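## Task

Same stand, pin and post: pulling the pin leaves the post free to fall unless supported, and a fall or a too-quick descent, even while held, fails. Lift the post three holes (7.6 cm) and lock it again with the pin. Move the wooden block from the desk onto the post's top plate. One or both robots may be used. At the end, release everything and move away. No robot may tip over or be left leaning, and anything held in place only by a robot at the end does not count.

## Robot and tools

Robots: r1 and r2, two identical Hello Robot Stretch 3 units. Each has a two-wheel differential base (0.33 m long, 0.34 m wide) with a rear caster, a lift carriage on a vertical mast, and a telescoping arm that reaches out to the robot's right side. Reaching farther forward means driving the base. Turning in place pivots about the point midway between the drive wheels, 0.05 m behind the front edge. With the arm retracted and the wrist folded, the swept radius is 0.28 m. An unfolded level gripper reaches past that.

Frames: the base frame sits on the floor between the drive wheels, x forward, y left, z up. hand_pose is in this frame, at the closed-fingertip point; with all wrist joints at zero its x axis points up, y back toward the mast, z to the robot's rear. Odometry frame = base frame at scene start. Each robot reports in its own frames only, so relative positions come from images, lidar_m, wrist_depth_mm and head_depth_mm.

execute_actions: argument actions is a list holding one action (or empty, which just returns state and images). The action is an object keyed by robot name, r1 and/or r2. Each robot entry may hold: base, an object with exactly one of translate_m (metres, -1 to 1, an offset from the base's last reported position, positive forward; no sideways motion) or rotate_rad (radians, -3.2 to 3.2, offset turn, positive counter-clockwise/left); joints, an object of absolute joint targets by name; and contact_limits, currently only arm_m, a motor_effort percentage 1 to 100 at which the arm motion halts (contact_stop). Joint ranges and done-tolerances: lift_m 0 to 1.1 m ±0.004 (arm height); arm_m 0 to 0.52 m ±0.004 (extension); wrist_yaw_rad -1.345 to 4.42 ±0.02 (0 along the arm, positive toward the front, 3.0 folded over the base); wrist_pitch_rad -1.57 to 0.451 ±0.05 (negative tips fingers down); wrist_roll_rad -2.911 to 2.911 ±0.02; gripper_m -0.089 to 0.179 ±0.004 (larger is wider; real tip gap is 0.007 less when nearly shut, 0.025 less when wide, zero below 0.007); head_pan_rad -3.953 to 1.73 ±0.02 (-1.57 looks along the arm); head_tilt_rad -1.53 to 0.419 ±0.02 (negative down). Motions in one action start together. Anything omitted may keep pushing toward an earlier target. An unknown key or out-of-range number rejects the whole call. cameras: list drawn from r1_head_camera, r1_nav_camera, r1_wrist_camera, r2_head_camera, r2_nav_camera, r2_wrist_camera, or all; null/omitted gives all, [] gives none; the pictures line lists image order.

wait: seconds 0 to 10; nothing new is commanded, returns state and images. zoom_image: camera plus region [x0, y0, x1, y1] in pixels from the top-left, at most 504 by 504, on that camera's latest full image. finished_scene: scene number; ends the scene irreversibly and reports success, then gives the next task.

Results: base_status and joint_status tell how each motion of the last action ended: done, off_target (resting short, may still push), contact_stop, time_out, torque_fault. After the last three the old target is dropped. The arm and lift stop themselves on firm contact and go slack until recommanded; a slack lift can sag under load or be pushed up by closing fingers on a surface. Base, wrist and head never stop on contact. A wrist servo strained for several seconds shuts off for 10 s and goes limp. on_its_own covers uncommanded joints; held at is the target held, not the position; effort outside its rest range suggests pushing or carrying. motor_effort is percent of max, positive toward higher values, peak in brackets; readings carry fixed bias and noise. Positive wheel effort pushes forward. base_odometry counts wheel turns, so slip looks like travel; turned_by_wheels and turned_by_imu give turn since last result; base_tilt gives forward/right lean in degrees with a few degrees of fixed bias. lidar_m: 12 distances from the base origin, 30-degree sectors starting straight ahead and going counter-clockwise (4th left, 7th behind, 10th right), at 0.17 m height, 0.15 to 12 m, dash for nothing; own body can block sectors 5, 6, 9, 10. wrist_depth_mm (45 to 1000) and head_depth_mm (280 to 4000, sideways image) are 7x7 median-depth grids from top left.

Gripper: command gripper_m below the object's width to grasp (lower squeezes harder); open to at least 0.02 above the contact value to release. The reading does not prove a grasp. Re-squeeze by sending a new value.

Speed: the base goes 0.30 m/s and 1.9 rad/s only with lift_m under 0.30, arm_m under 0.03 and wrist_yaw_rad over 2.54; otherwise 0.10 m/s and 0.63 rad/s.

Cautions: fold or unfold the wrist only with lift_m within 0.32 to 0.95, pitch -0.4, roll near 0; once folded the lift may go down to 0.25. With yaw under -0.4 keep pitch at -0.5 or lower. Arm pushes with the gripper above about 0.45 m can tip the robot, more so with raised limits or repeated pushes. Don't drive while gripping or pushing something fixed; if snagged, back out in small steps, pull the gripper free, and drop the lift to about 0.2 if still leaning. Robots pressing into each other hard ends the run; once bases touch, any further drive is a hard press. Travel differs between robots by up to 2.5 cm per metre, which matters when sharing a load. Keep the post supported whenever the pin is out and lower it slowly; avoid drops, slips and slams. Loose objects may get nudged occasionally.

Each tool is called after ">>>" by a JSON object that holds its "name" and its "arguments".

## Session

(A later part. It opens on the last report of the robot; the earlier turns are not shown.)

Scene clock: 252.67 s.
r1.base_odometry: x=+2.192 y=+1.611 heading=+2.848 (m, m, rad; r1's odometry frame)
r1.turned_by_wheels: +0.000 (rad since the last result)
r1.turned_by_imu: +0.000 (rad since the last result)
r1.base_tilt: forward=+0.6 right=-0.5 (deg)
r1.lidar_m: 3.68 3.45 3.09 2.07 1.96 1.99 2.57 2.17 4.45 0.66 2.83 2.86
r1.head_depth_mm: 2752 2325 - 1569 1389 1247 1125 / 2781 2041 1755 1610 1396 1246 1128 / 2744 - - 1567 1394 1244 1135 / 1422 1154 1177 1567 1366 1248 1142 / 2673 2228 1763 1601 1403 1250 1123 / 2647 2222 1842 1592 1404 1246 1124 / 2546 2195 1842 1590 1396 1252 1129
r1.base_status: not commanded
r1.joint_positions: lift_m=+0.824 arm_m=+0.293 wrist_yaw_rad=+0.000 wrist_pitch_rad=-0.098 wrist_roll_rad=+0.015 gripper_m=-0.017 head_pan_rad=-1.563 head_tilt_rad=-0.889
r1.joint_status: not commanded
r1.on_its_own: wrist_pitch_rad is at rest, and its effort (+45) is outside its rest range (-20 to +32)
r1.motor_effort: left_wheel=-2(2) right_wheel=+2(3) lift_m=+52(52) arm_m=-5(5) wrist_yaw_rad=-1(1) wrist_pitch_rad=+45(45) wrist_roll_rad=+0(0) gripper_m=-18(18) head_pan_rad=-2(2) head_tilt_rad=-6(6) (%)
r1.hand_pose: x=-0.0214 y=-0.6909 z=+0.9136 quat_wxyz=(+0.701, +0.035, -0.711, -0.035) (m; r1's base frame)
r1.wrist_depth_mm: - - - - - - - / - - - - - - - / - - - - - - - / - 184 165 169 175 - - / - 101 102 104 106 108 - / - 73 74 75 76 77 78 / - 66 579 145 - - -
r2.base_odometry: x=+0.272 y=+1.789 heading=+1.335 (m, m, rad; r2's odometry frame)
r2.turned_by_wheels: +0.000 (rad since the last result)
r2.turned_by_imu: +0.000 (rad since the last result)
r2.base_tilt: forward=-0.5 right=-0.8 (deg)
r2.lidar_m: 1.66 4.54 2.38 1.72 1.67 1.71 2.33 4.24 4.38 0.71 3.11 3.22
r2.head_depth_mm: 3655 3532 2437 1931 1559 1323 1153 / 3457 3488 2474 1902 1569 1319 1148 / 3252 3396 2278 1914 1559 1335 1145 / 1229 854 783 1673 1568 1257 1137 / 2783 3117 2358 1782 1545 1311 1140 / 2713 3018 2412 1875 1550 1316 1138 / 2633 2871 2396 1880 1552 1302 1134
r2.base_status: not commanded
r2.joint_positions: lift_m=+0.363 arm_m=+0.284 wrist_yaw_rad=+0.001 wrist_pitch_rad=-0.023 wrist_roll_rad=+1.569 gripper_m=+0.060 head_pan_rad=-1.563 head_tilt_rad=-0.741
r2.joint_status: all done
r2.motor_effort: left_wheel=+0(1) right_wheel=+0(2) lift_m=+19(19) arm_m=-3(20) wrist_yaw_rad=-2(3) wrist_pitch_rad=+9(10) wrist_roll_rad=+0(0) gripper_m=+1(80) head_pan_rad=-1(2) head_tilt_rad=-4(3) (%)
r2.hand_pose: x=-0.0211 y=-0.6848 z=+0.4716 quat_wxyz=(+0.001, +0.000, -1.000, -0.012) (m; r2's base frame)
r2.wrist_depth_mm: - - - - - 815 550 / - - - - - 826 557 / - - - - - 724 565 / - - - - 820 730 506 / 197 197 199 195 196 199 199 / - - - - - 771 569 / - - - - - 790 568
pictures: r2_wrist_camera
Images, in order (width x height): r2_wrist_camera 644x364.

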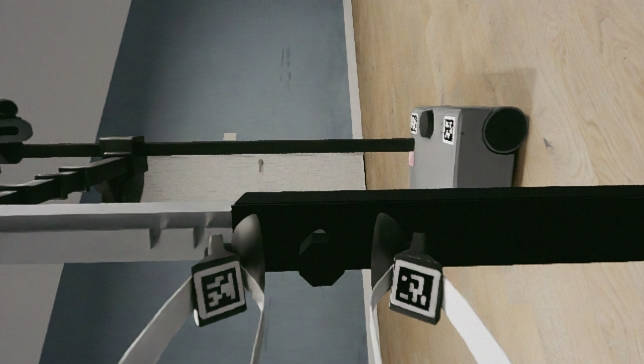

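>>> {"name": "execute_actions", "arguments": {"actions": [{"r1":{"joints":{"lift_m":0.835}},"r2":{"joints":{"arm_m":0.0}}}], "cameras": []}}

>>> {"name": "execute_actions", "arguments": {"actions": [{"r1":{"joints":{"lift_m":0.821}},"r2":{"joints":{"wrist_roll_rad":0,"wrist_pitch_rad":-0.4,"gripper_m":0}}}], "cameras": []}}

>>> {"name": "execute_actions", "arguments": {"actions": [], "cameras": []}}

Scene clock: 259.90 s.
r1.base_odometry: x=+2.192 y=+1.611 heading=+2.848 (m, m, rad; r1's odometry frame)
r1.turned_by_wheels: +0.000 (rad since the last result)
r1.turned_by_imu: +0.001 (rad since the last result)
r1.base_tilt: forward=+0.3 right=-0.6 (deg)
r1.lidar_m: 3.69 3.45 3.08 2.07 1.96 1.99 2.57 2.18 4.46 0.66 2.82 2.88
r1.head_depth_mm: 2730 - - 1563 1387 1243 1121 / 2743 - 1751 1593 1397 1246 1128 / 2741 - 1738 1556 1385 1241 1132 / 1417 1311 1664 1565 1360 1243 1145 / 2652 2234 1734 1602 1397 1248 1121 / 2662 2218 1852 1601 1400 1249 1121 / 2549 2225 1850 1599 1398 1244 1130
r1.base_status: not commanded
r1.joint_positions: lift_m=+0.834 arm_m=+0.293 wrist_yaw_rad=+0.000 wrist_pitch_rad=-0.132 wrist_roll_rad=+0.015 gripper_m=-0.017 head_pan_rad=-1.563 head_tilt_rad=-0.889
r1.joint_status: all done
r1.on_its_own: wrist_pitch_rad is at rest, and its effort (+60) is outside its rest range (-20 to +32)
r1.motor_effort: left_wheel=-2(2) right_wheel=+2(3) lift_m=+57(58) arm_m=-5(5) wrist_yaw_rad=+1(0) wrist_pitch_rad=+60(62) wrist_roll_rad=-1(1) gripper_m=-18(19) head_pan_rad=-2(2) head_tilt_rad=-5(5) (%)
r1.hand_pose: x=-0.0214 y=-0.6891 z=+0.9154 quat_wxyz=(+0.701, +0.047, -0.710, -0.047) (m; r1's base frame)
r1.wrist_depth_mm: - - - - - - - / - - - - - - - / - - - - - - - / - 181 165 169 175 - - / - 106 109 110 112 114 - / - 80 81 81 83 84 85 / - 67 69 71 73 - -
r2.base_odometry: x=+0.272 y=+1.789 heading=+1.335 (m, m, rad; r2's odometry frame)
r2.turned_by_wheels: +0.000 (rad since the last result)
r2.turned_by_imu: +0.001 (rad since the last result)
r2.base_tilt: forward=-0.6 right=-0.9 (deg)
r2.lidar_m: 1.66 4.54 2.38 1.72 1.67 1.71 2.32 4.24 4.39 0.71 3.11 3.24
r2.head_depth_mm: 3693 3476 2475 1908 1578 1331 1146 / 3444 3435 2484 1906 1564 1327 1148 / 3253 3436 2257 1914 1565 1318 1144 / 1222 844 786 1668 1514 1305 1164 / 2746 3106 2332 1766 1552 1310 1135 / 2713 3011 2435 1893 1545 1316 1133 / 2612 2889 2394 1880 1544 1306 1132
r2.base_status: not commanded
r2.joint_positions: lift_m=+0.363 arm_m=+0.002 wrist_yaw_rad=+0.001 wrist_pitch_rad=-0.022 wrist_roll_rad=+1.569 gripper_m=+0.060 head_pan_rad=-1.563 head_tilt_rad=-0.741
r2.joint_status: all done
joint sent to its limit — the command would take r2.arm_m past its lower limit, so that joint was sent only as far as its limit.
r2.motor_effort: left_wheel=+0(1) right_wheel=-1(0) lift_m=+19(19) arm_m=-3(4) wrist_yaw_rad=-1(3) wrist_pitch_rad=+9(9) wrist_roll_rad=+0(0) gripper_m=+0(0) head_pan_rad=-3(2) head_tilt_rad=-3(5) (%)
r2.hand_pose: x=-0.0211 y=-0.4027 z=+0.4719 quat_wxyz=(+0.001, +0.000, -1.000, -0.012) (m; r2's base frame)
r2.wrist_depth_mm: - - - - - 833 552 / - - - - - 838 549 / - - - - - 848 548 / 512 - - 481 482 488 489 / - - - - - 849 565 / - - - - - 855 564 / - - - - - 779 569
pictures: none
No camera images: the call's "cameras" was empty. Leave "cameras" out to get every camera's image.

Scene clock: 261.37 s.
r1.base_odometry: x=+2.192 y=+1.611 heading=+2.848 (m, m, rad; r1's odometry frame)
r1.turned_by_wheels: +0.000 (rad since the last result)
r1.turned_by_imu: +0.000 (rad since the last result)
r1.base_tilt: forward=+0.4 right=-0.5 (deg)
r1.lidar_m: 3.69 3.44 3.07 2.07 1.96 1.99 2.56 2.17 4.45 0.66 2.82 2.88
r1.head_depth_mm: 2742 2357 - - 1386 1247 1119 / 2760 - - 1604 1402 1246 1123 / 2744 - - 1573 1384 1245 1132 / 1426 1324 1661 1555 1369 1248 1140 / 2707 2221 1744 1599 1412 1254 1124 / 2648 2224 1859 1596 1405 1248 1126 / 2538 2213 1856 1594 1405 1253 1124
r1.base_status: not commanded
r1.joint_positions: lift_m=+0.821 arm_m=+0.293 wrist_yaw_rad=+0.000 wrist_pitch_rad=-0.088 wrist_roll_rad=+0.015 gripper_m=-0.017 head_pan_rad=-1.563 head_tilt_rad=-0.889
r1.joint_status: all done
r1.on_its_own: wrist_pitch_rad is at rest, and its effort (+40) is outside its rest range (-20 to +32)
r1.motor_effort: left_wheel=-2(2) right_wheel=+2(2) lift_m=+34(51) arm_m=-5(5) wrist_yaw_rad=+0(0) wrist_pitch_rad=+40(61) wrist_roll_rad=+0(0) gripper_m=-16(18) head_pan_rad=-2(2) head_tilt_rad=-5(5) (%)
r1.hand_pose: x=-0.0214 y=-0.6914 z=+0.9132 quat_wxyz=(+0.701, +0.031, -0.711, -0.032) (m; r1's base frame)
r1.wrist_depth_mm: - - - - - - - / - - - - - - - / - - - - - - - / - 185 165 169 175 - - / - 99 101 102 104 106 - / - 71 72 73 74 75 77 / - - - 146 - - -
r2.base_odometry: x=+0.272 y=+1.789 heading=+1.335 (m, m, rad; r2's odometry frame)
r2.turned_by_wheels: +0.000 (rad since the last result)
r2.turned_by_imu: +0.000 (rad since the last result)
r2.base_tilt: forward=-0.5 right=-0.9 (deg)
r2.lidar_m: 1.66 4.54 2.37 1.72 1.66 1.72 2.33 4.23 4.39 0.71 3.12 3.24
r2.head_depth_mm: 3754 3470 2478 1935 1571 1321 1146 / 3461 3464 2471 1910 1573 1327 1145 / 3249 3485 2253 1924 1553 1317 1143 / 1228 853 785 1670 1517 1298 1145 / 2756 3115 2332 1792 1557 1316 1142 / 2734 2989 2437 1886 1548 1307 1139 / 2623 2853 2439 1880 1538 1308 1128
r2.base_status: not commanded
r2.joint_positions: lift_m=+0.363 arm_m=+0.002 wrist_yaw_rad=+0.001 wrist_pitch_rad=-0.413 wrist_roll_rad=+0.005 gripper_m=+0.000 head_pan_rad=-1.563 head_tilt_rad=-0.741
r2.joint_status: all done
r2.motor_effort: left_wheel=+0(1) right_wheel=+0(0) lift_m=+19(19) arm_m=-4(3) wrist_yaw_rad=-2(2) wrist_pitch_rad=+5(6) wrist_roll_rad=-2(3) gripper_m=-2(83) head_pan_rad=-3(3) head_tilt_rad=-4(5) (%)
r2.hand_pose: x=-0.0213 y=-0.3721 z=+0.3770 quat_wxyz=(+0.691, +0.145, -0.693, -0.145) (m; r2's base frame)
r2.wrist_depth_mm: - - - - - - - / - - - - - - - / - - - - - - - / 973 995 979 901 946 934 950 / 773 771 753 774 755 753 745 / 637 640 642 - 626 620 616 / 544 551 546 546 532 539 533
pictures: none
No camera images: the call's "cameras" was empty. Leave "cameras" out to get every camera's image.

Scene clock: 261.37 s.
r1.base_odometry: x=+2.192 y=+1.611 heading=+2.848 (m, m, rad; r1's odometry frame)
r1.turned_by_wheels: +0.000 (rad since the last result)
r1.turned_by_imu: +0.000 (rad since the last result)
r1.base_tilt: forward=+0.4 right=-0.5 (deg)
r1.lidar_m: 3.69 3.44 3.07 2.07 1.96 1.99 2.56 2.17 4.45 0.66 2.82 2.88
r1.head_depth_mm: 2742 2357 - - 1386 1247 1119 / 2760 - - 1604 1402 1246 1123 / 2744 - - 1573 1384 1245 1132 / 1426 1324 1661 1555 1369 1248 1140 / 2707 2221 1744 1599 1412 1254 1124 / 2648 2224 1859 1596 1405 1248 1126 / 2538 2213 1856 1594 1405 1253 1124
r1.base_status: not commanded
r1.joint_positions: lift_m=+0.821 arm_m=+0.293 wrist_yaw_rad=+0.000 wrist_pitch_rad=-0.088 wrist_roll_rad=+0.015 gripper_m=-0.017 head_pan_rad=-1.563 head_tilt_rad=-0.889
r1.joint_status: all done
r1.on_its_own: wrist_pitch_rad is at rest, and its effort (+40) is outside its rest range (-20 to +32)
r1.motor_effort: left_wheel=-2(2) right_wheel=+2(2) lift_m=+34(51) arm_m=-5(5) wrist_yaw_rad=+0(0) wrist_pitch_rad=+40(61) wrist_roll_rad=+0(0) gripper_m=-16(18) head_pan_rad=-2(2) head_tilt_rad=-5(5) (%)
r1.hand_pose: x=-0.0214 y=-0.6914 z=+0.9132 quat_wxyz=(+0.701, +0.031, -0.711, -0.032) (m; r1's base frame)
r1.wrist_depth_mm: - - - - - - - / - - - - - - - / - - - - - - - / - 185 165 169 175 - - / - 99 101 102 104 106 - / - 71 72 73 74 75 77 / - - - 146 - - -
r2.base_odometry: x=+0.272 y=+1.789 heading=+1.335 (m, m, rad; r2's odometry frame)
r2.turned_by_wheels: +0.000 (rad since the last result)
r2.turned_by_imu: +0.000 (rad since the last result)
r2.base_tilt: forward=-0.5 right=-0.9 (deg)
r2.lidar_m: 1.66 4.54 2.37 1.72 1.66 1.72 2.33 4.23 4.39 0.71 3.12 3.24
r2.head_depth_mm: 3754 3470 2478 1935 1571 1321 1146 / 3461 3464 2471 1910 1573 1327 1145 / 3249 3485 2253 1924 1553 1317 1143 / 1228 853 785 1670 1517 1298 1145 / 2756 3115 2332 1792 1557 1316 1142 / 2734 2989 2437 1886 1548 1307 1139 / 2623 2853 2439 1880 1538 1308 1128
r2.base_status: not commanded
r2.joint_positions: lift_m=+0.363 arm_m=+0.002 wrist_yaw_rad=+0.001 wrist_pitch_rad=-0.413 wrist_roll_rad=+0.005 gripper_m=+0.000 head_pan_rad=-1.563 head_tilt_rad=-0.741
r2.joint_status: all done
r2.motor_effort: left_wheel=+0(1) right_wheel=+0(0) lift_m=+19(19) arm_m=-4(3) wrist_yaw_rad=-2(2) wrist_pitch_rad=+5(6) wrist_roll_rad=-2(3) gripper_m=-2(83) head_pan_rad=-3(3) head_tilt_rad=-4(5) (%)
r2.hand_pose: x=-0.0213 y=-0.3721 z=+0.3770 quat_wxyz=(+0.691, +0.145, -0.693, -0.145) (m; r2's base frame)
r2.wrist_depth_mm: - - - - - - - / - - - - - - - / - - - - - - - / 973 995 979 901 946 934 950 / 773 771 753 774 755 753 745 / 637 640 642 - 626 620 616 / 544 551 546 546 532 539 533
pictures: none
No camera images: the call's "cameras" was empty. Leave "cameras" out to get every camera's image.

>>> {"name": "execute_actions", "arguments": {"actions": [{"r1":{"joints":{"lift_m":0.815}},"r2":{"joints":{"wrist_pitch_rad":0,"wrist_roll_rad":1.57,"gripper_m":0.045}}}], "cameras": []}}

>>> {"name": "execute_actions", "arguments": {"actions": [{"r1":{"joints":{"lift_m":0.822}},"r2":{"joints":{"arm_m":0.293}}}], "cameras": []}}

>>> {"name": "execute_actions", "arguments": {"actions": [{"r2":{"joints":{"gripper_m":-0.089}}}], "cameras": []}}

>>> {"name": "execute_actions", "arguments": {"actions": [{"r2":{"joints":{"arm_m":0.284,"gripper_m":-0.088}}}], "cameras": []}}

>>> {"name": "execute_actions", "arguments": {"actions": [{"r1":{"joints":{"lift_m":0.831}}}], "cameras": []}}

>>> {"name": "execute_actions", "arguments": {"actions": [{"r2":{"joints":{"gripper_m":0.06}}}], "cameras": []}}

>>> {"name": "execute_actions", "arguments": {"actions": [{"r1":{"joints":{"lift_m":0.836}},"r2":{"joints":{"arm_m":0.2}}}], "cameras": []}}

>>> {"name": "execute_actions", "arguments": {"actions": [{"r1":{"joints":{"lift_m":0.82}},"r2":{"joints":{"lift_m":0.42}}}], "cameras": ["r2_wrist_camera"]}}

Scene clock: 269.17 s.
r1.base_odometry: x=+2.192 y=+1.611 heading=+2.848 (m, m, rad; r1's odometry frame)
r1.turned_by_wheels: +0.000 (rad since the last result)
r1.turned_by_imu: +0.001 (rad since the last result)
r1.base_tilt: forward=+0.5 right=-0.6 (deg)
r1.lidar_m: 3.69 3.45 3.08 2.07 1.96 1.99 2.56 2.17 4.44 0.66 2.83 2.88
r1.head_depth_mm: 2720 2353 - - 1395 1252 1118 / 2773 2047 - 1585 1400 1242 1127 / 2744 - - 1564 1387 1251 1132 / 1424 1306 1667 1575 1366 1250 1146 / 2677 2217 1752 1587 1397 1245 1126 / 2625 2232 1845 1618 1402 1247 1127 / 2543 2234 1869 1600 1401 1248 1123
r1.base_status: not commanded
r1.joint_positions: lift_m=+0.815 arm_m=+0.293 wrist_yaw_rad=+0.000 wrist_pitch_rad=-0.068 wrist_roll_rad=+0.015 gripper_m=-0.017 head_pan_rad=-1.563 head_tilt_rad=-0.889
r1.joint_status: all done
r1.motor_effort: left_wheel=-2(2) right_wheel=+2(2) lift_m=+30(34) arm_m=-5(5) wrist_yaw_rad=-1(0) wrist_pitch_rad=+31(40) wrist_roll_rad=+0(1) gripper_m=-17(18) head_pan_rad=-2(2) head_tilt_rad=-6(5) (%)
r1.hand_pose: x=-0.0214 y=-0.6923 z=+0.9124 quat_wxyz=(+0.702, +0.024, -0.712, -0.024) (m; r1's base frame)
r1.wrist_depth_mm: - - - - - - - / - - - - - - - / - - - - - - - / - 188 165 170 176 - - / - 95 97 98 101 102 - / - 67 68 70 72 75 77 / - - - 145 - - -
r2.base_odometry: x=+0.272 y=+1.789 heading=+1.335 (m, m, rad; r2's odometry frame)
r2.turned_by_wheels: +0.000 (rad since the last result)
r2.turned_by_imu: +0.000 (rad since the last result)
r2.base_tilt: forward=-0.5 right=-0.9 (deg)
r2.lidar_m: 1.66 4.54 2.37 1.72 1.67 1.71 2.32 4.24 4.37 0.71 3.11 3.24
r2.head_depth_mm: 3725 3492 2502 1910 1569 1326 1146 / 3465 3498 2485 1921 1561 1327 1150 / 3271 3474 2270 1892 1567 1322 1145 / 1239 853 781 1672 1525 1303 1166 / 2747 3085 2356 1774 1553 1303 1140 / 2753 3000 2422 1903 1535 1312 1131 / 2620 2895 2416 1873 1548 1300 1136
r2.base_status: not commanded
r2.joint_positions: lift_m=+0.363 arm_m=+0.002 wrist_yaw_rad=+0.001 wrist_pitch_rad=-0.023 wrist_roll_rad=+1.569 gripper_m=+0.045 head_pan_rad=-1.563 head_tilt_rad=-0.741
r2.joint_status: all done
r2.motor_effort: left_wheel=+1(0) right_wheel=+0(0) lift_m=+19(19) arm_m=-3(3) wrist_yaw_rad=-2(2) wrist_pitch_rad=+9(11) wrist_roll_rad=+0(2) gripper_m=+0(80) head_pan_rad=-2(2) head_tilt_rad=-4(4) (%)
r2.hand_pose: x=-0.0211 y=-0.4027 z=+0.4716 quat_wxyz=(+0.001, +0.000, -1.000, -0.012) (m; r2's base frame)
r2.wrist_depth_mm: - - - - - 824 554 / - - - - - 829 554 / - - - - - 834 551 / 512 - - 479 487 491 497 / - - - - - 830 560 / - - - - - 847 567 / - - - - - 799 555
pictures: none
No camera images: the call's "cameras" was empty. Leave "cameras" out to get every camera's image.

Scene clock: 272.53 s.
r1.base_odometry: x=+2.192 y=+1.611 heading=+2.848 (m, m, rad; r1's odometry frame)
r1.turned_by_wheels: +0.000 (rad since the last result)
r1.turned_by_imu: +0.000 (rad since the last result)
r1.base_tilt: forward=+0.3 right=-0.6 (deg)
r1.lidar_m: 3.69 3.44 3.06 2.07 1.96 1.99 2.55 2.18 4.44 0.66 2.82 2.87
r1.head_depth_mm: 2742 2375 - - 1383 1251 1119 / 2747 - - 1589 1392 1248 1127 / 2773 - - 1568 1389 1251 1133 / 1416 1151 1152 1565 1371 1248 1138 / 2674 2228 1746 1590 1394 1245 1125 / 2643 2218 1859 1597 1398 1245 1125 / 2560 2229 1859 1594 1405 1248 1124
r1.base_status: not commanded
r1.joint_positions: lift_m=+0.821 arm_m=+0.293 wrist_yaw_rad=+0.000 wrist_pitch_rad=-0.089 wrist_roll_rad=+0.015 gripper_m=-0.017 head_pan_rad=-1.563 head_tilt_rad=-0.889
r1.joint_status: all done
r1.on_its_own: wrist_pitch_rad is at rest, and its effort (+40) is outside its rest range (-20 to +32)
r1.motor_effort: left_wheel=-2(2) right_wheel=+2(3) lift_m=+52(51) arm_m=-5(5) wrist_yaw_rad=+0(1) wrist_pitch_rad=+40(42) wrist_roll_rad=+0(0) gripper_m=-17(18) head_pan_rad=-2(2) head_tilt_rad=-6(5) (%)
r1.hand_pose: x=-0.0214 y=-0.6914 z=+0.9135 quat_wxyz=(+0.701, +0.031, -0.711, -0.032) (m; r1's base frame)
r1.wrist_depth_mm: - - - - - - - / - - - - - - - / - - - - - - - / - 184 165 170 174 - - / - 99 101 103 104 106 - / - 72 73 74 75 75 77 / - - 575 146 - - -
r2.base_odometry: x=+0.272 y=+1.789 heading=+1.335 (m, m, rad; r2's odometry frame)
r2.turned_by_wheels: +0.000 (rad since the last result)
r2.turned_by_imu: +0.000 (rad since the last result)
r2.base_tilt: forward=-0.5 right=-0.8 (deg)
r2.lidar_m: 1.65 4.53 2.37 1.71 1.66 1.71 2.33 4.24 4.39 0.71 3.10 3.21
r2.head_depth_mm: 3743 3486 2496 1930 1572 1319 1148 / 3459 3482 2452 1912 1563 1324 1145 / 3268 3441 2292 1926 1560 1350 1139 / 1231 859 783 1677 1552 1263 1144 / 2779 3123 2338 1796 1558 1308 1149 / 2736 2973 2408 1890 1550 1315 1133 / 2644 2918 2429 1887 1555 1307 1136
r2.base_status: not commanded
r2.joint_positions: lift_m=+0.363 arm_m=+0.292 wrist_yaw_rad=+0.001 wrist_pitch_rad=-0.021 wrist_roll_rad=+1.569 gripper_m=+0.045 head_pan_rad=-1.563 head_tilt_rad=-0.741
r2.joint_status: all done
r2.motor_effort: left_wheel=+0(0) right_wheel=+0(1) lift_m=+18(19) arm_m=+8(9) wrist_yaw_rad=-2(2) wrist_pitch_rad=+8(9) wrist_roll_rad=+0(0) gripper_m=+0(1) head_pan_rad=-4(3) head_tilt_rad=-5(3) (%)
r2.hand_pose: x=-0.0211 y=-0.6930 z=+0.4723 quat_wxyz=(+0.001, +0.000, -1.000, -0.011) (m; r2's base frame)
r2.wrist_depth_mm: - - - - - 828 554 / - - - - - 839 565 / - - - - - 708 548 / - - - - 849 720 513 / 188 191 189 186 187 189 192 / - - - - - 788 539 / - - - - - 810 573
pictures: none
No camera images: the call's "cameras" was empty. Leave "cameras" out to get every camera's image.

Scene clock: 274.37 s.
r1.base_odometry: x=+2.192 y=+1.611 heading=+2.848 (m, m, rad; r1's odometry frame)
r1.turned_by_wheels: +0.000 (rad since the last result)
r1.turned_by_imu: +0.000 (rad since the last result)
r1.base_tilt: forward=+0.3 right=-0.7 (deg)
r1.lidar_m: 3.68 3.46 3.07 2.07 1.96 1.99 2.56 2.17 4.45 0.66 2.82 2.87
r1.head_depth_mm: 2764 2344 - - 1383 1249 1120 / 2739 - - 1602 1399 1246 1127 / 2735 - - 1571 1387 1245 1128 / 1418 1151 1168 1568 1364 1252 1140 / 2694 2223 1748 1601 1407 1242 1127 / 2642 2223 1863 1600 1399 1242 1123 / 2548 2228 1857 1604 1407 1246 1127
r1.base_status: not commanded
r1.joint_positions: lift_m=+0.821 arm_m=+0.293 wrist_yaw_rad=+0.000 wrist_pitch_rad=-0.089 wrist_roll_rad=+0.015 gripper_m=-0.017 head_pan_rad=-1.563 head_tilt_rad=-0.889
r1.joint_status: not commanded
r1.on_its_own: wrist_pitch_rad is at rest, and its effort (+41) is outside its rest range (-20 to +32)
r1.motor_effort: left_wheel=-2(2) right_wheel=+3(3) lift_m=+52(52) arm_m=-5(6) wrist_yaw_rad=+1(1) wrist_pitch_rad=+41(41) wrist_roll_rad=+0(0) gripper_m=-19(19) head_pan_rad=-2(2) head_tilt_rad=-5(5) (%)
r1.hand_pose: x=-0.0214 y=-0.6914 z=+0.9134 quat_wxyz=(+0.701, +0.032, -0.711, -0.032) (m; r1's base frame)
r1.wrist_depth_mm: - - - - - - - / - - - - - - - / - - - - - - - / - 184 165 170 174 - - / - 99 101 103 105 107 - / - 72 73 74 75 75 77 / - - 580 146 - - -
r2.base_odometry: x=+0.272 y=+1.789 heading=+1.335 (m, m, rad; r2's odometry frame)
r2.turned_by_wheels: +0.000 (rad since the last result)
r2.turned_by_imu: +0.000 (rad since the last result)
r2.base_tilt: forward=-0.5 right=-0.9 (deg)
r2.lidar_m: 1.66 4.54 2.37 1.72 1.67 1.71 2.32 4.24 4.37 0.71 3.11 3.24
r2.head_depth_mm: 3694 3483 2495 1905 1569 1332 1149 / 3462 3480 2474 1908 1572 1324 1150 / 3292 3395 2265 1906 1569 1344 1143 / 1236 857 786 1678 1555 1259 1144 / 2761 3131 2324 1787 1550 1317 1140 / 2733 3011 2438 1894 1541 1312 1141 / 2602 2893 2402 1885 1536 1300 1129
r2.base_status: not commanded
r2.joint_positions: lift_m=+0.363 arm_m=+0.291 wrist_yaw_rad=-0.002 wrist_pitch_rad=-0.013 wrist_roll_rad=+1.569 gripper_m=-0.087 head_pan_rad=-1.563 head_tilt_rad=-0.741
r2.joint_status: all done
r2.on_its_own: arm_m is at rest, and its effort (+21) is outside its rest range (-14 to +14)
r2.motor_effort: left_wheel=-2(2) right_wheel=+2(2) lift_m=+19(18) arm_m=+21(21) wrist_yaw_rad=+1(1) wrist_pitch_rad=+5(8) wrist_roll_rad=+0(0) gripper_m=-41(100) head_pan_rad=-1(3) head_tilt_rad=-3(5) (%)
r2.hand_pose: x=-0.0218 y=-0.6922 z=+0.4741 quat_wxyz=(+0.001, -0.001, -1.000, -0.007) (m; r2's base frame)
r2.wrist_depth_mm: - - - - - 839 554 / - - - - - 838 553 / - - - - - 727 567 / - - - - 851 732 513 / 192 194 194 186 189 190 191 / - - - - - 782 551 / - - - - - 847 569
pictures: none
No camera images: the call's "cameras" was empty. Leave "cameras" out to get every camera's image.

Scene clock: 275.57 s.
r1.base_odometry: x=+2.192 y=+1.611 heading=+2.848 (m, m, rad; r1's odometry frame)
r1.turned_by_wheels: +0.000 (rad since the last result)
r1.turned_by_imu: +0.000 (rad since the last result)
r1.base_tilt: forward=+0.5 right=-0.7 (deg)
r1.lidar_m: 3.69 3.44 3.08 2.07 1.96 1.99 2.56 2.17 4.46 0.66 2.82 2.87
r1.head_depth_mm: 2743 2346 - - 1392 1248 1119 / 2762 - - 1596 1405 1246 1127 / 2747 - - 1554 1391 1247 1133 / 1416 1157 1171 1567 1371 1244 1144 / 2682 2254 1737 1589 1401 1248 1124 / 2644 2228 1850 1594 1398 1249 1125 / 2571 2216 1859 1604 1405 1242 1122
r1.base_status: not commanded
r1.joint_positions: lift_m=+0.821 arm_m=+0.293 wrist_yaw_rad=+0.000 wrist_pitch_rad=-0.089 wrist_roll_rad=+0.015 gripper_m=-0.017 head_pan_rad=-1.563 head_tilt_rad=-0.889
r1.joint_status: not commanded
r1.on_its_own: wrist_pitch_rad is at rest, and its effort (+40) is outside its rest range (-20 to +32)
r1.motor_effort: left_wheel=-2(2) right_wheel=+3(2) lift_m=+51(51) arm_m=-5(5) wrist_yaw_rad=+1(0) wrist_pitch_rad=+40(41) wrist_roll_rad=-1(0) gripper_m=-18(18) head_pan_rad=-2(2) head_tilt_rad=-5(5) (%)
r1.hand_pose: x=-0.0214 y=-0.6914 z=+0.9134 quat_wxyz=(+0.701, +0.032, -0.711, -0.032) (m; r1's base frame)
r1.wrist_depth_mm: - - - - - - - / - - - - - - - / - - - - - - - / - 184 165 169 175 - - / - 99 101 103 105 106 - / - 72 73 74 75 75 77 / - - 571 145 - - -
r2.base_odometry: x=+0.272 y=+1.789 heading=+1.335 (m, m, rad; r2's odometry frame)
r2.turned_by_wheels: +0.000 (rad since the last result)
r2.turned_by_imu: +0.001 (rad since the last result)
r2.base_tilt: forward=-0.5 right=-0.7 (deg)
r2.lidar_m: 1.66 4.55 2.36 1.71 1.66 1.71 2.32 4.24 4.41 0.71 3.12 3.24
r2.head_depth_mm: 3694 3458 2493 1924 1573 1324 1155 / 3465 3471 2455 1905 1563 1317 1146 / 3227 3440 2247 1911 1557 1338 1140 / 1228 853 782 1666 1530 1259 1141 / 2765 3093 2315 1786 1543 1319 1141 / 2712 3046 2434 1892 1551 1308 1141 / 2625 2849 2394 1891 1541 1299 1129
r2.base_status: not commanded
r2.joint_positions: lift_m=+0.363 arm_m=+0.286 wrist_yaw_rad=+0.002 wrist_pitch_rad=-0.019 wrist_roll_rad=+1.569 gripper_m=-0.083 head_pan_rad=-1.563 head_tilt_rad=-0.741
r2.joint_status: gripper_m off_target (ended at -0.083, target -0.088); the others done
r2.on_its_own: arm_m is at rest, and its effort (-20) is outside its rest range (-14 to +14)
r2.motor_effort: left_wheel=+2(3) right_wheel=-2(3) lift_m=+19(19) arm_m=-20(26) wrist_yaw_rad=-4(5) wrist_pitch_rad=+7(8) wrist_roll_rad=+0(0) gripper_m=-39(41) head_pan_rad=-2(2) head_tilt_rad=-3(2) (%)
r2.hand_pose: x=-0.0208 y=-0.6863 z=+0.4727 quat_wxyz=(+0.001, +0.001, -1.000, -0.010) (m; r2's base frame)
r2.wrist_depth_mm: - - - - - 832 555 / - - - - - 822 555 / - - - - - 735 558 / - - - - 835 721 512 / 196 197 195 190 194 195 197 / - - - - - 777 546 / - - - - - 844 576
pictures: none
No camera images: the call's "cameras" was empty. Leave "cameras" out to get every camera's image.

Scene clock: 276.27 s.
r1.base_odometry: x=+2.192 y=+1.611 heading=+2.848 (m, m, rad; r1's odometry frame)
r1.turned_by_wheels: +0.000 (rad since the last result)
r1.turned_by_imu: +0.000 (rad since the last result)
r1.base_tilt: forward=+0.4 right=-0.6 (deg)
r1.lidar_m: 3.69 3.44 3.08 2.07 1.96 1.99 2.56 2.17 4.45 0.66 2.82 2.86
r1.head_depth_mm: 2748 2346 - 1566 1400 1251 1124 / 2776 - 1764 1600 1400 1245 1121 / 2764 - 1739 1574 1393 1241 1131 / 1382 1152 1165 1568 1369 1247 1143 / 2680 2221 1732 1604 1402 1249 1131 / 2629 2221 1866 1595 1395 1247 1133 / 2561 2206 1847 1586 1397 1245 1125
r1.base_status: not commanded
r1.joint_positions: lift_m=+0.830 arm_m=+0.293 wrist_yaw_rad=+0.000 wrist_pitch_rad=-0.098 wrist_roll_rad=+0.015 gripper_m=-0.017 head_pan_rad=-1.563 head_tilt_rad=-0.889
r1.joint_status: all done
r1.on_its_own: wrist_pitch_rad is at rest, and its effort (+45) is outside its rest range (-20 to +32)
r1.motor_effort: left_wheel=-2(2) right_wheel=+2(3) lift_m=+52(53) arm_m=-5(5) wrist_yaw_rad=+2(1) wrist_pitch_rad=+45(46) wrist_roll_rad=+0(0) gripper_m=-17(18) head_pan_rad=-2(2) head_tilt_rad=-6(6) (%)
r1.hand_pose: x=-0.0214 y=-0.6909 z=+0.9201 quat_wxyz=(+0.701, +0.035, -0.711, -0.035) (m; r1's base frame)
r1.wrist_depth_mm: - - - - - - - / - - - - - - - / - - - - - - - / - 183 165 169 174 - - / - 101 103 104 106 108 - / - 74 74 75 76 77 78 / - 66 586 145 - - -
r2.base_odometry: x=+0.272 y=+1.789 heading=+1.335 (m, m, rad; r2's odometry frame)
r2.turned_by_wheels: +0.000 (rad since the last result)
r2.turned_by_imu: +0.000 (rad since the last result)
r2.base_tilt: forward=-0.5 right=-0.8 (deg)
r2.lidar_m: 1.66 4.54 2.37 1.72 1.66 1.71 2.33 4.24 4.38 0.71 3.12 3.22
r2.head_depth_mm: 3793 3480 2471 1937 1565 1329 1142 / 3490 3381 2477 1918 1558 1320 1147 / 3309 3416 2276 1908 1551 1332 1142 / 1223 847 783 1664 1538 1254 1146 / 2735 3137 2323 1779 1549 1315 1140 / 2733 3001 2425 1875 1545 1315 1144 / 2624 2895 2392 1900 1547 1303 1134
r2.base_status: not commanded
r2.joint_positions: lift_m=+0.363 arm_m=+0.286 wrist_yaw_rad=+0.002 wrist_pitch_rad=-0.019 wrist_roll_rad=+1.569 gripper_m=-0.079 head_pan_rad=-1.563 head_tilt_rad=-0.741
r2.joint_status: not commanded
r2.on_its_own: gripper_m is held at -0.081, not at your -0.088, by its stall guard, which is still easing; arm_m is at rest, and its effort (-20) is outside its rest range (-14 to +14)
r2.motor_effort: left_wheel=+1(2) right_wheel=-1(1) lift_m=+19(19) arm_m=-20(20) wrist_yaw_rad=-3(3) wrist_pitch_rad=+7(7) wrist_roll_rad=+0(0) gripper_m=-38(39) head_pan_rad=-3(3) head_tilt_rad=-3(3) (%)
r2.hand_pose: x=-0.0208 y=-0.6863 z=+0.4727 quat_wxyz=(+0.001, +0.001, -1.000, -0.010) (m; r2's base frame)
r2.wrist_depth_mm: - - - - - 825 556 / - - - - - 833 553 / - - - - - 732 562 / - - - - 848 730 511 / 196 198 198 190 194 196 197 / - - - - - 781 532 / - - - - - 845 563
pictures: none
No camera images: the call's "cameras" was empty. Leave "cameras" out to get every camera's image.

Scene clock: 278.17 s.
r1.base_odometry: x=+2.192 y=+1.611 heading=+2.848 (m, m, rad; r1's odometry frame)
r1.turned_by_wheels: +0.000 (rad since the last result)
r1.turned_by_imu: +0.000 (rad since the last result)
r1.base_tilt: forward=+0.5 right=-0.5 (deg)
r1.lidar_m: 3.70 3.44 3.07 2.07 1.96 1.99 2.56 2.17 4.46 0.66 2.83 2.87
r1.head_depth_mm: 2752 2361 - 1561 1406 1251 1126 / 2750 - 1772 1605 1407 1244 1124 / 2772 - 1733 1566 1389 1253 1133 / 1374 1153 1172 1567 1365 1245 1141 / 2668 2237 1755 1599 1401 1248 1125 / 2653 2215 1845 1605 1402 1247 1128 / 2525 2216 1843 1599 1395 1247 1127
r1.base_status: not commanded
r1.joint_positions: lift_m=+0.830 arm_m=+0.293 wrist_yaw_rad=+0.000 wrist_pitch_rad=-0.098 wrist_roll_rad=+0.015 gripper_m=-0.017 head_pan_rad=-1.563 head_tilt_rad=-0.889
r1.joint_status: not commanded
r1.on_its_own: wrist_pitch_rad is at rest, and its effort (+45) is outside its rest range (-20 to +32)
r1.motor_effort: left_wheel=-2(2) right_wheel=+2(2) lift_m=+52(52) arm_m=-5(5) wrist_yaw_rad=+1(1) wrist_pitch_rad=+45(45) wrist_roll_rad=-1(0) gripper_m=-18(18) head_pan_rad=-2(2) head_tilt_rad=-5(5) (%)
r1.hand_pose: x=-0.0214 y=-0.6909 z=+0.9201 quat_wxyz=(+0.701, +0.035, -0.711, -0.035) (m; r1's base frame)
r1.wrist_depth_mm: - - - - - - - / - - - - - - - / - - - - - - - / - 184 165 170 174 - - / - 101 102 104 106 108 - / - 73 75 75 76 77 78 / - 66 579 145 - - -
r2.base_odometry: x=+0.272 y=+1.789 heading=+1.335 (m, m, rad; r2's odometry frame)
r2.turned_by_wheels: +0.000 (rad since the last result)
r2.turned_by_imu: +0.000 (rad since the last result)
r2.base_tilt: forward=-0.5 right=-0.9 (deg)
r2.lidar_m: 1.66 4.53 2.37 1.72 1.67 1.71 2.33 4.23 4.36 0.71 3.12 3.22
r2.head_depth_mm: 3686 3458 2484 1923 1565 1325 1153 / 3557 3456 2467 1904 1559 1317 1143 / 3218 3407 2272 1904 1560 1334 1142 / 1226 847 783 1673 1566 1260 1139 / 2753 3117 2358 1797 1558 1317 1140 / 2745 2997 2385 1890 1546 1307 1137 / 2626 2850 2409 1889 1548 1317 1139
r2.base_status: not commanded
r2.joint_positions: lift_m=+0.363 arm_m=+0.284 wrist_yaw_rad=+0.001 wrist_pitch_rad=-0.023 wrist_roll_rad=+1.569 gripper_m=+0.060 head_pan_rad=-1.563 head_tilt_rad=-0.741
r2.joint_status: all done
r2.motor_effort: left_wheel=-1(1) right_wheel=+0(1) lift_m=+19(19) arm_m=-3(20) wrist_yaw_rad=-2(3) wrist_pitch_rad=+9(10) wrist_roll_rad=+0(0) gripper_m=+0(78) head_pan_rad=-3(2) head_tilt_rad=-5(5) (%)
r2.hand_pose: x=-0.0211 y=-0.6848 z=+0.4716 quat_wxyz=(+0.001, +0.001, -1.000, -0.012) (m; r2's base frame)
r2.wrist_depth_mm: - - - - - 821 552 / - - - - - 820 555 / - - - - - 730 562 / - - - - 814 720 512 / 197 198 199 194 196 199 200 / - - - - - 781 556 / - - - - - 792 558
pictures: none
No camera images: the call's "cameras" was empty. Leave "cameras" out to get every camera's image.

Scene clock: 280.00 s.
r1.base_odometry: x=+2.192 y=+1.611 heading=+2.848 (m, m, rad; r1's odometry frame)
r1.turned_by_wheels: +0.000 (rad since the last result)
r1.turned_by_imu: +0.000 (rad since the last result)
r1.base_tilt: forward=+0.6 right=-0.5 (deg)
r1.lidar_m: 3.69 3.45 3.07 2.07 1.96 1.99 2.56 2.18 4.46 0.66 2.82 2.88
r1.head_depth_mm: 2765 - - 1555 1376 1248 1121 / 2763 - 1755 1599 1395 1248 1130 / 2728 - 1735 1575 1384 1249 1131 / 1376 1174 1623 1572 1371 1243 1145 / 2695 2229 1752 1600 1395 1248 1129 / 2644 2233 1867 1585 1403 1244 1126 / 2549 2209 1865 1591 1390 1245 1122
r1.base_status: not commanded
r1.joint_positions: lift_m=+0.835 arm_m=+0.293 wrist_yaw_rad=+0.000 wrist_pitch_rad=-0.112 wrist_roll_rad=+0.015 gripper_m=-0.017 head_pan_rad=-1.563 head_tilt_rad=-0.889
r1.joint_status: all done
r1.on_its_own: wrist_pitch_rad is at rest, and its effort (+51) is outside its rest range (-20 to +32)
r1.motor_effort: left_wheel=-2(2) right_wheel=+2(3) lift_m=+55(56) arm_m=-5(5) wrist_yaw_rad=-1(1) wrist_pitch_rad=+51(52) wrist_roll_rad=+0(0) gripper_m=-17(17) head_pan_rad=-2(2) head_tilt_rad=-6(5) (%)
r1.hand_pose: x=-0.0214 y=-0.6902 z=+0.9215 quat_wxyz=(+0.701, +0.040, -0.711, -0.040) (m; r1's base frame)
r1.wrist_depth_mm: - - - - - - - / - - - - - - - / - - - - - - - / - 182 164 168 174 - - / - 103 105 107 109 111 - / - 76 77 78 79 80 81 / - 66 68 71 - - -
r2.base_odometry: x=+0.272 y=+1.789 heading=+1.335 (m, m, rad; r2's odometry frame)
r2.turned_by_wheels: +0.000 (rad since the last result)
r2.turned_by_imu: +0.000 (rad since the last result)
r2.base_tilt: forward=-0.5 right=-0.8 (deg)
r2.lidar_m: 1.66 4.53 2.37 1.72 1.67 1.71 2.32 4.24 4.38 0.71 3.12 3.24
r2.head_depth_mm: 3725 3480 2481 1923 1566 1315 1147 / 3514 3491 2433 1920 1561 1319 1156 / 3234 3393 2286 1903 1567 1362 1124 / 1224 844 782 1678 1508 1372 1122 / 2724 3112 2347 1793 1544 1316 1140 / 2748 3011 2435 1896 1544 1313 1142 / 2607 2871 2401 1890 1547 1307 1135
r2.base_status: not commanded
r2.joint_positions: lift_m=+0.363 arm_m=+0.200 wrist_yaw_rad=+0.001 wrist_pitch_rad=-0.023 wrist_roll_rad=+1.569 gripper_m=+0.060 head_pan_rad=-1.563 head_tilt_rad=-0.741
r2.joint_status: all done
r2.motor_effort: left_wheel=+0(0) right_wheel=+0(1) lift_m=+19(19) arm_m=-3(4) wrist_yaw_rad=-2(1) wrist_pitch_rad=+9(9) wrist_roll_rad=+0(0) gripper_m=+0(0) head_pan_rad=-3(2) head_tilt_rad=-3(4) (%)
r2.hand_pose: x=-0.0211 y=-0.6009 z=+0.4718 quat_wxyz=(+0.001, +0.001, -1.000, -0.012) (m; r2's base frame)
r2.wrist_depth_mm: - - - - - 816 555 / - - - - - 837 558 / - - - - - 812 556 / 544 950 - 278 281 282 285 / - - - - 284 741 542 / - - - - - 844 575 / - - - - - 796 557
pictures: none
No camera images: the call's "cameras" was empty. Leave "cameras" out to get every camera's image.

Scene clock: 281.37 s.
r1.base_odometry: x=+2.192 y=+1.611 heading=+2.848 (m, m, rad; r1's odometry frame)
r1.turned_by_wheels: +0.000 (rad since the last result)
r1.turned_by_imu: +0.000 (rad since the last result)
r1.base_tilt: forward=+0.4 right=-0.6 (deg)
r1.lidar_m: 3.66 3.45 3.09 2.07 1.95 1.99 2.56 2.17 4.45 0.66 2.82 2.87
r1.head_depth_mm: 2742 2354 - - 1390 1248 1121 / 2772 - - 1593 1400 1249 1126 / 2770 - - 1577 1393 1249 1129 / 1371 1129 1632 1565 1367 1247 1142 / 1407 2201 1744 1599 1404 1248 1129 / 2674 2224 1859 1597 1399 1247 1124 / 2553 2223 1849 1587 1397 1246 1121
r1.base_status: not commanded
r1.joint_positions: lift_m=+0.820 arm_m=+0.293 wrist_yaw_rad=+0.000 wrist_pitch_rad=-0.068 wrist_roll_rad=+0.015 gripper_m=-0.017 head_pan_rad=-1.563 head_tilt_rad=-0.889
r1.joint_status: all done
r1.motor_effort: left_wheel=-2(2) right_wheel=+2(2) lift_m=+30(48) arm_m=-5(5) wrist_yaw_rad=+1(1) wrist_pitch_rad=+31(51) wrist_roll_rad=+0(0) gripper_m=-17(18) head_pan_rad=-2(2) head_tilt_rad=-5(6) (%)
r1.hand_pose: x=-0.0214 y=-0.6923 z=+0.9174 quat_wxyz=(+0.702, +0.024, -0.712, -0.024) (m; r1's base frame)
r1.wrist_depth_mm: - - - - - - - / - - - - - - - / - - - - - - - / - 189 165 171 176 - - / - 95 97 99 100 102 - / - 68 68 70 72 75 77 / - - 564 144 - - -
r2.base_odometry: x=+0.272 y=+1.789 heading=+1.335 (m, m, rad; r2's odometry frame)
r2.turned_by_wheels: +0.000 (rad since the last result)
r2.turned_by_imu: +0.000 (rad since the last result)
r2.base_tilt: forward=-0.5 right=-0.8 (deg)
r2.lidar_m: 1.66 4.51 2.37 1.72 1.66 1.71 2.32 4.23 4.39 0.71 3.12 3.26
r2.head_depth_mm: 3765 3494 2474 1930 1578 1329 1144 / 3547 3473 2470 1911 1570 1322 1148 / 3265 3478 2251 1912 1561 1378 1121 / 1237 857 784 1677 1538 1376 1144 / 2794 3115 2335 1776 1559 1317 1135 / 2709 2978 2412 1897 1546 1309 1131 / 2636 2888 2391 1886 1543 1306 1135
r2.base_status: not commanded
r2.joint_positions: lift_m=+0.420 arm_m=+0.200 wrist_yaw_rad=+0.001 wrist_pitch_rad=-0.022 wrist_roll_rad=+1.569 gripper_m=+0.060 head_pan_rad=-1.563 head_tilt_rad=-0.741
r2.joint_status: all done
r2.motor_effort: left_wheel=+1(1) right_wheel=+0(1) lift_m=+28(30) arm_m=-3(4) wrist_yaw_rad=-2(2) wrist_pitch_rad=+8(9) wrist_roll_rad=+0(0) gripper_m=+1(0) head_pan_rad=-4(2) head_tilt_rad=-4(3) (%)
r2.hand_pose: x=-0.0211 y=-0.6009 z=+0.5283 quat_wxyz=(+0.001, +0.001, -1.000, -0.011) (m; r2's base frame)
r2.wrist_depth_mm: - - - - - 916 629 / - - - - - 916 618 / - - - - - 818 627 / 441 803 - 307 282 286 284 / - - - - 283 830 595 / - - - - - 944 632 / - - - - - 876 628
pictures: r2_wrist_camera
Images, in order (width x height): r2_wrist_camera 644x364.

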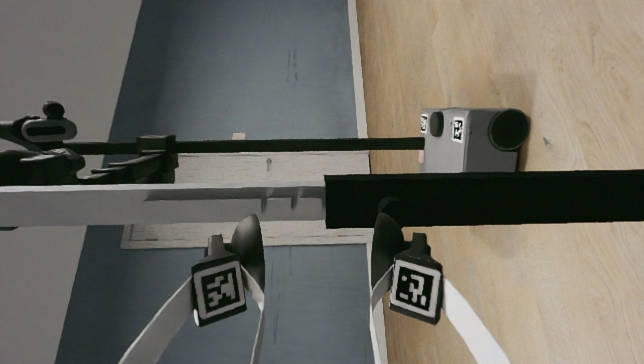

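>>> {"name": "execute_actions", "arguments": {"actions": [{"r1":{"joints":{"lift_m":0.807}},"r2":{"joints":{"arm_m":0.003,"wrist_roll_rad":0,"wrist_pitch_rad":-0.4,"gripper_m":0,"head_pan_rad":0,"head_tilt_rad":-0.5}}}], "cameras": []}}

>>> {"name": "execute_actions", "arguments": {"actions": [{"r2":{"joints":{"wrist_yaw_rad":3.0}}}], "cameras": []}}

>>> {"name": "execute_actions", "arguments": {"actions": [{"r2":{"joints":{"lift_m":0.25},"base":{"translate_m":1.0}}}], "cameras": ["r2_head_camera","r2_nav_camera"]}}

Scene clock: 287.83 s.
r1.base_odometry: x=+2.192 y=+1.611 heading=+2.848 (m, m, rad; r1's odometry frame)
r1.turned_by_wheels: +0.000 (rad since the last result)
r1.turned_by_imu: +0.001 (rad since the last result)
r1.base_tilt: forward=+0.6 right=-0.5 (deg)
r1.lidar_m: 3.69 3.45 3.09 2.07 1.96 1.99 2.56 2.18 4.44 0.66 2.82 2.88
r1.head_depth_mm: 2748 2278 - - 1425 1250 1129 / 2754 632 - 1600 1396 1247 1121 / 2746 - - 1565 1386 1253 1138 / 1371 1281 1651 1576 1366 1248 1141 / 2499 2219 1752 1605 1406 1246 1127 / 2621 2223 1850 1592 1414 1248 1125 / 2557 2223 1856 1601 1409 1245 1123
r1.base_status: not commanded
r1.joint_positions: lift_m=+0.807 arm_m=+0.293 wrist_yaw_rad=+0.000 wrist_pitch_rad=-0.023 wrist_roll_rad=+0.015 gripper_m=-0.017 head_pan_rad=-1.563 head_tilt_rad=-0.889
r1.joint_status: all done
r1.motor_effort: left_wheel=-2(2) right_wheel=+3(3) lift_m=+26(28) arm_m=-2(5) wrist_yaw_rad=-1(0) wrist_pitch_rad=+10(31) wrist_roll_rad=+0(0) gripper_m=-18(18) head_pan_rad=-2(2) head_tilt_rad=-5(5) (%)
r1.hand_pose: x=-0.0214 y=-0.6937 z=+0.9161 quat_wxyz=(+0.702, +0.008, -0.712, -0.008) (m; r1's base frame)
r1.wrist_depth_mm: - - - - - - - / - - - - - - - / - - - - - - - / - 199 167 173 180 - - / 103 85 87 89 90 92 93 / - 66 67 70 72 75 - / - - - 143 - - -
r2.base_odometry: x=+0.272 y=+1.789 heading=+1.335 (m, m, rad; r2's odometry frame)
r2.turned_by_wheels: +0.000 (rad since the last result)
r2.turned_by_imu: +0.001 (rad since the last result)
r2.base_tilt: forward=-0.4 right=-0.9 (deg)
r2.lidar_m: 1.66 4.54 2.37 1.72 1.67 1.71 2.33 4.24 4.36 0.71 3.12 3.24
r2.head_depth_mm: 3326 3528 3704 2718 1995 1564 1280 / 3697 - - 2706 1964 1554 1275 / - - 2096 2681 1974 1548 1280 / - - 1908 2381 1933 1553 1274 / - - 1882 2526 1888 1534 1271 / - - 2242 2677 1938 1544 1276 / 3748 - 3785 2617 1942 1543 1267
r2.base_status: not commanded
r2.joint_positions: lift_m=+0.420 arm_m=+0.003 wrist_yaw_rad=+0.001 wrist_pitch_rad=-0.414 wrist_roll_rad=+0.004 gripper_m=+0.000 head_pan_rad=-0.007 head_tilt_rad=-0.507
r2.joint_status: all done
r2.motor_effort: left_wheel=+1(0) right_wheel=+0(0) lift_m=+28(28) arm_m=-3(3) wrist_yaw_rad=-3(2) wrist_pitch_rad=+5(5) wrist_roll_rad=-2(3) gripper_m=-2(80) head_pan_rad=+2(31) head_tilt_rad=+4(20) (%)
r2.hand_pose: x=-0.0213 y=-0.3731 z=+0.4332 quat_wxyz=(+0.691, +0.146, -0.693, -0.146) (m; r2's base frame)
r2.wrist_depth_mm: - - - - - - - / - - - - - - - / - - - - - - - / - - - - - - - / 860 872 843 881 849 856 835 / 717 702 713 - 695 689 691 / 611 611 609 612 588 597 595
pictures: none
No camera images: the call's "cameras" was empty. Leave "cameras" out to get every camera's image.

Scene clock: 290.33 s.
r1.base_odometry: x=+2.192 y=+1.611 heading=+2.848 (m, m, rad; r1's odometry frame)
r1.turned_by_wheels: +0.000 (rad since the last result)
r1.turned_by_imu: +0.000 (rad since the last result)
r1.base_tilt: forward=+0.5 right=-0.7 (deg)
r1.lidar_m: 3.68 3.44 3.08 2.07 1.96 1.99 2.55 2.17 4.43 0.66 2.82 2.88
r1.head_depth_mm: 2745 2267 - - 1430 1254 1122 / 2752 633 - 1600 1403 1242 1121 / 2761 - - 1568 1394 1247 1134 / 1367 1654 1672 1571 1368 1243 1141 / 2500 2213 1749 1601 1403 1243 1124 / 2656 2221 1868 1607 1401 1248 1123 / 2555 2215 1863 1599 1401 1242 1125
r1.base_status: not commanded
r1.joint_positions: lift_m=+0.807 arm_m=+0.293 wrist_yaw_rad=+0.000 wrist_pitch_rad=-0.023 wrist_roll_rad=+0.015 gripper_m=-0.017 head_pan_rad=-1.563 head_tilt_rad=-0.889
r1.joint_status: not commanded
r1.motor_effort: left_wheel=-2(2) right_wheel=+3(2) lift_m=+26(26) arm_m=-2(2) wrist_yaw_rad=-1(0) wrist_pitch_rad=+10(10) wrist_roll_rad=+0(0) gripper_m=-17(18) head_pan_rad=-2(2) head_tilt_rad=-6(5) (%)
r1.hand_pose: x=-0.0214 y=-0.6937 z=+0.9161 quat_wxyz=(+0.702, +0.008, -0.712, -0.008) (m; r1's base frame)
r1.wrist_depth_mm: - - - - - - - / - - - - - - - / - - - - - - - / - 199 167 173 179 - - / 103 85 87 88 90 92 93 / - 66 67 70 72 75 - / - - - 142 - - -
r2.base_odometry: x=+0.272 y=+1.789 heading=+1.335 (m, m, rad; r2's odometry frame)
r2.turned_by_wheels: +0.000 (rad since the last result)
r2.turned_by_imu: +0.000 (rad since the last result)
r2.base_tilt: forward=-0.5 right=-0.8 (deg)
r2.lidar_m: 1.66 4.54 2.37 1.72 1.66 1.71 2.32 4.23 4.40 0.71 3.12 3.23
r2.head_depth_mm: 3355 3535 3628 2705 1996 1555 1282 / 3748 - - 2651 1960 1549 1283 / - - 2098 2670 1942 1558 1278 / - - 1911 2419 1925 1547 1277 / - - 1896 2560 1885 1546 1279 / - - 2232 2689 1955 1541 1272 / 3736 - 3851 2673 1936 1535 1261
r2.base_status: not commanded
r2.joint_positions: lift_m=+0.420 arm_m=+0.003 wrist_yaw_rad=+2.997 wrist_pitch_rad=-0.414 wrist_roll_rad=+0.004 gripper_m=+0.000 head_pan_rad=-0.007 head_tilt_rad=-0.507
r2.joint_status: all done
r2.motor_effort: left_wheel=+0(0) right_wheel=+0(1) lift_m=+28(28) arm_m=-3(3) wrist_yaw_rad=+3(4) wrist_pitch_rad=+5(5) wrist_roll_rad=-2(2) gripper_m=-2(3) head_pan_rad=+2(1) head_tilt_rad=+4(3) (%)
r2.hand_pose: x=+0.0112 y=+0.0744 z=+0.4332 quat_wxyz=(+0.195, +0.702, +0.095, +0.679) (m; r2's base frame)
r2.wrist_depth_mm: - - - - - - - / - - - - - - - / - - - - - - - / - - - - - - - / 843 865 872 941 828 824 830 / 716 723 - - 698 686 683 / 599 602 606 598 598 604 601
pictures: none
No camera images: the call's "cameras" was empty. Leave "cameras" out to get every camera's image.

Scene clock: 296.00 s.
r1.base_odometry: x=+2.192 y=+1.611 heading=+2.848 (m, m, rad; r1's odometry frame)
r1.turned_by_wheels: +0.000 (rad since the last result)
r1.turned_by_imu: +0.001 (rad since the last result)
r1.base_tilt: forward=+0.5 right=-0.6 (deg)
r1.lidar_m: 3.69 3.45 3.08 2.07 1.96 1.99 2.56 2.17 1.76 0.66 2.82 2.87
r1.head_depth_mm: 2739 2285 - - 1428 1251 1126 / 2772 631 - 1596 1404 1244 1124 / 2763 - - 1573 1385 1251 1134 / 2723 2067 1858 1572 1369 1249 1143 / 2716 2246 1855 1606 1402 1248 1129 / 2652 2218 1867 1604 1403 1251 1122 / 2553 2204 1853 1600 1397 1245 1127
r1.base_status: not commanded
r1.joint_positions: lift_m=+0.807 arm_m=+0.293 wrist_yaw_rad=+0.000 wrist_pitch_rad=-0.023 wrist_roll_rad=+0.015 gripper_m=-0.017 head_pan_rad=-1.563 head_tilt_rad=-0.889
r1.joint_status: not commanded
r1.motor_effort: left_wheel=-2(2) right_wheel=+3(3) lift_m=+26(26) arm_m=-1(2) wrist_yaw_rad=+0(0) wrist_pitch_rad=+10(10) wrist_roll_rad=+0(0) gripper_m=-17(17) head_pan_rad=-2(2) head_tilt_rad=-5(5) (%)
r1.hand_pose: x=-0.0214 y=-0.6937 z=+0.9161 quat_wxyz=(+0.702, +0.008, -0.712, -0.008) (m; r1's base frame)
r1.wrist_depth_mm: - - - - - - - / - - - - - - - / - - - - - - - / - 199 168 174 180 - - / 104 85 87 88 90 91 93 / - 66 67 70 72 75 - / - - - 143 - - -
r2.base_odometry: x=+0.506 y=+2.761 heading=+1.335 (m, m, rad; r2's odometry frame)
r2.turned_by_wheels: +0.000 (rad since the last result)
r2.turned_by_imu: +0.005 (rad since the last result)
r2.base_tilt: forward=-0.5 right=-0.8 (deg)
r2.lidar_m: 0.66 1.81 3.09 2.25 2.18 2.24 3.05 1.23 1.76 2.71 2.61 0.71
r2.head_depth_mm: 2796 2958 3140 2731 885 1522 1273 / 3108 3330 3460 1204 881 1417 1245 / 3577 3790 - 1217 866 737 1061 / 3514 3934 - 1206 866 690 1270 / 3434 3637 1902 1199 875 689 1205 / 3216 3454 1870 1129 870 689 613 / 3019 3269 3418 1186 870 755 1265
r2.base_status: done
r2.joint_positions: lift_m=+0.250 arm_m=+0.003 wrist_yaw_rad=+2.998 wrist_pitch_rad=-0.415 wrist_roll_rad=+0.004 gripper_m=+0.000 head_pan_rad=-0.007 head_tilt_rad=-0.506
r2.joint_status: all done
r2.motor_effort: left_wheel=+0(7) right_wheel=+0(4) lift_m=+16(22) arm_m=-3(3) wrist_yaw_rad=+1(3) wrist_pitch_rad=+6(6) wrist_roll_rad=-2(2) gripper_m=-2(2) head_pan_rad=+2(3) head_tilt_rad=+3(4) (%)
r2.hand_pose: x=+0.0109 y=+0.0743 z=+0.2638 quat_wxyz=(+0.195, +0.702, +0.095, +0.679) (m; r2's base frame)
r2.wrist_depth_mm: - - - - - - - / - - - - - - - / 981 - 965 959 948 959 947 / 740 718 725 729 722 721 695 / 599 593 604 635 573 570 571 / 494 503 - - 485 480 477 / - - - - 416 411 410
pictures: r2_head_camera (sideways: a quarter turn clockwise sets it upright), r2_nav_camera (sideways: a quarter turn counterclockwise sets it upright)
Images, in order (width x height): r2_head_camera 896x504, r2_nav_camera 672x504.

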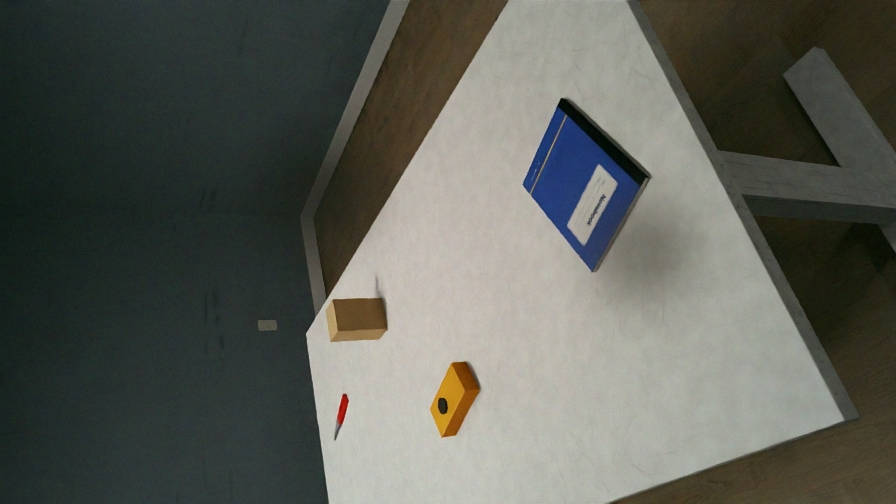

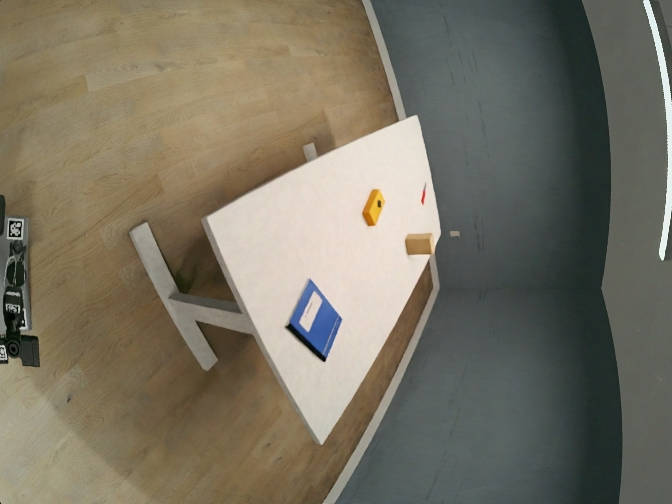

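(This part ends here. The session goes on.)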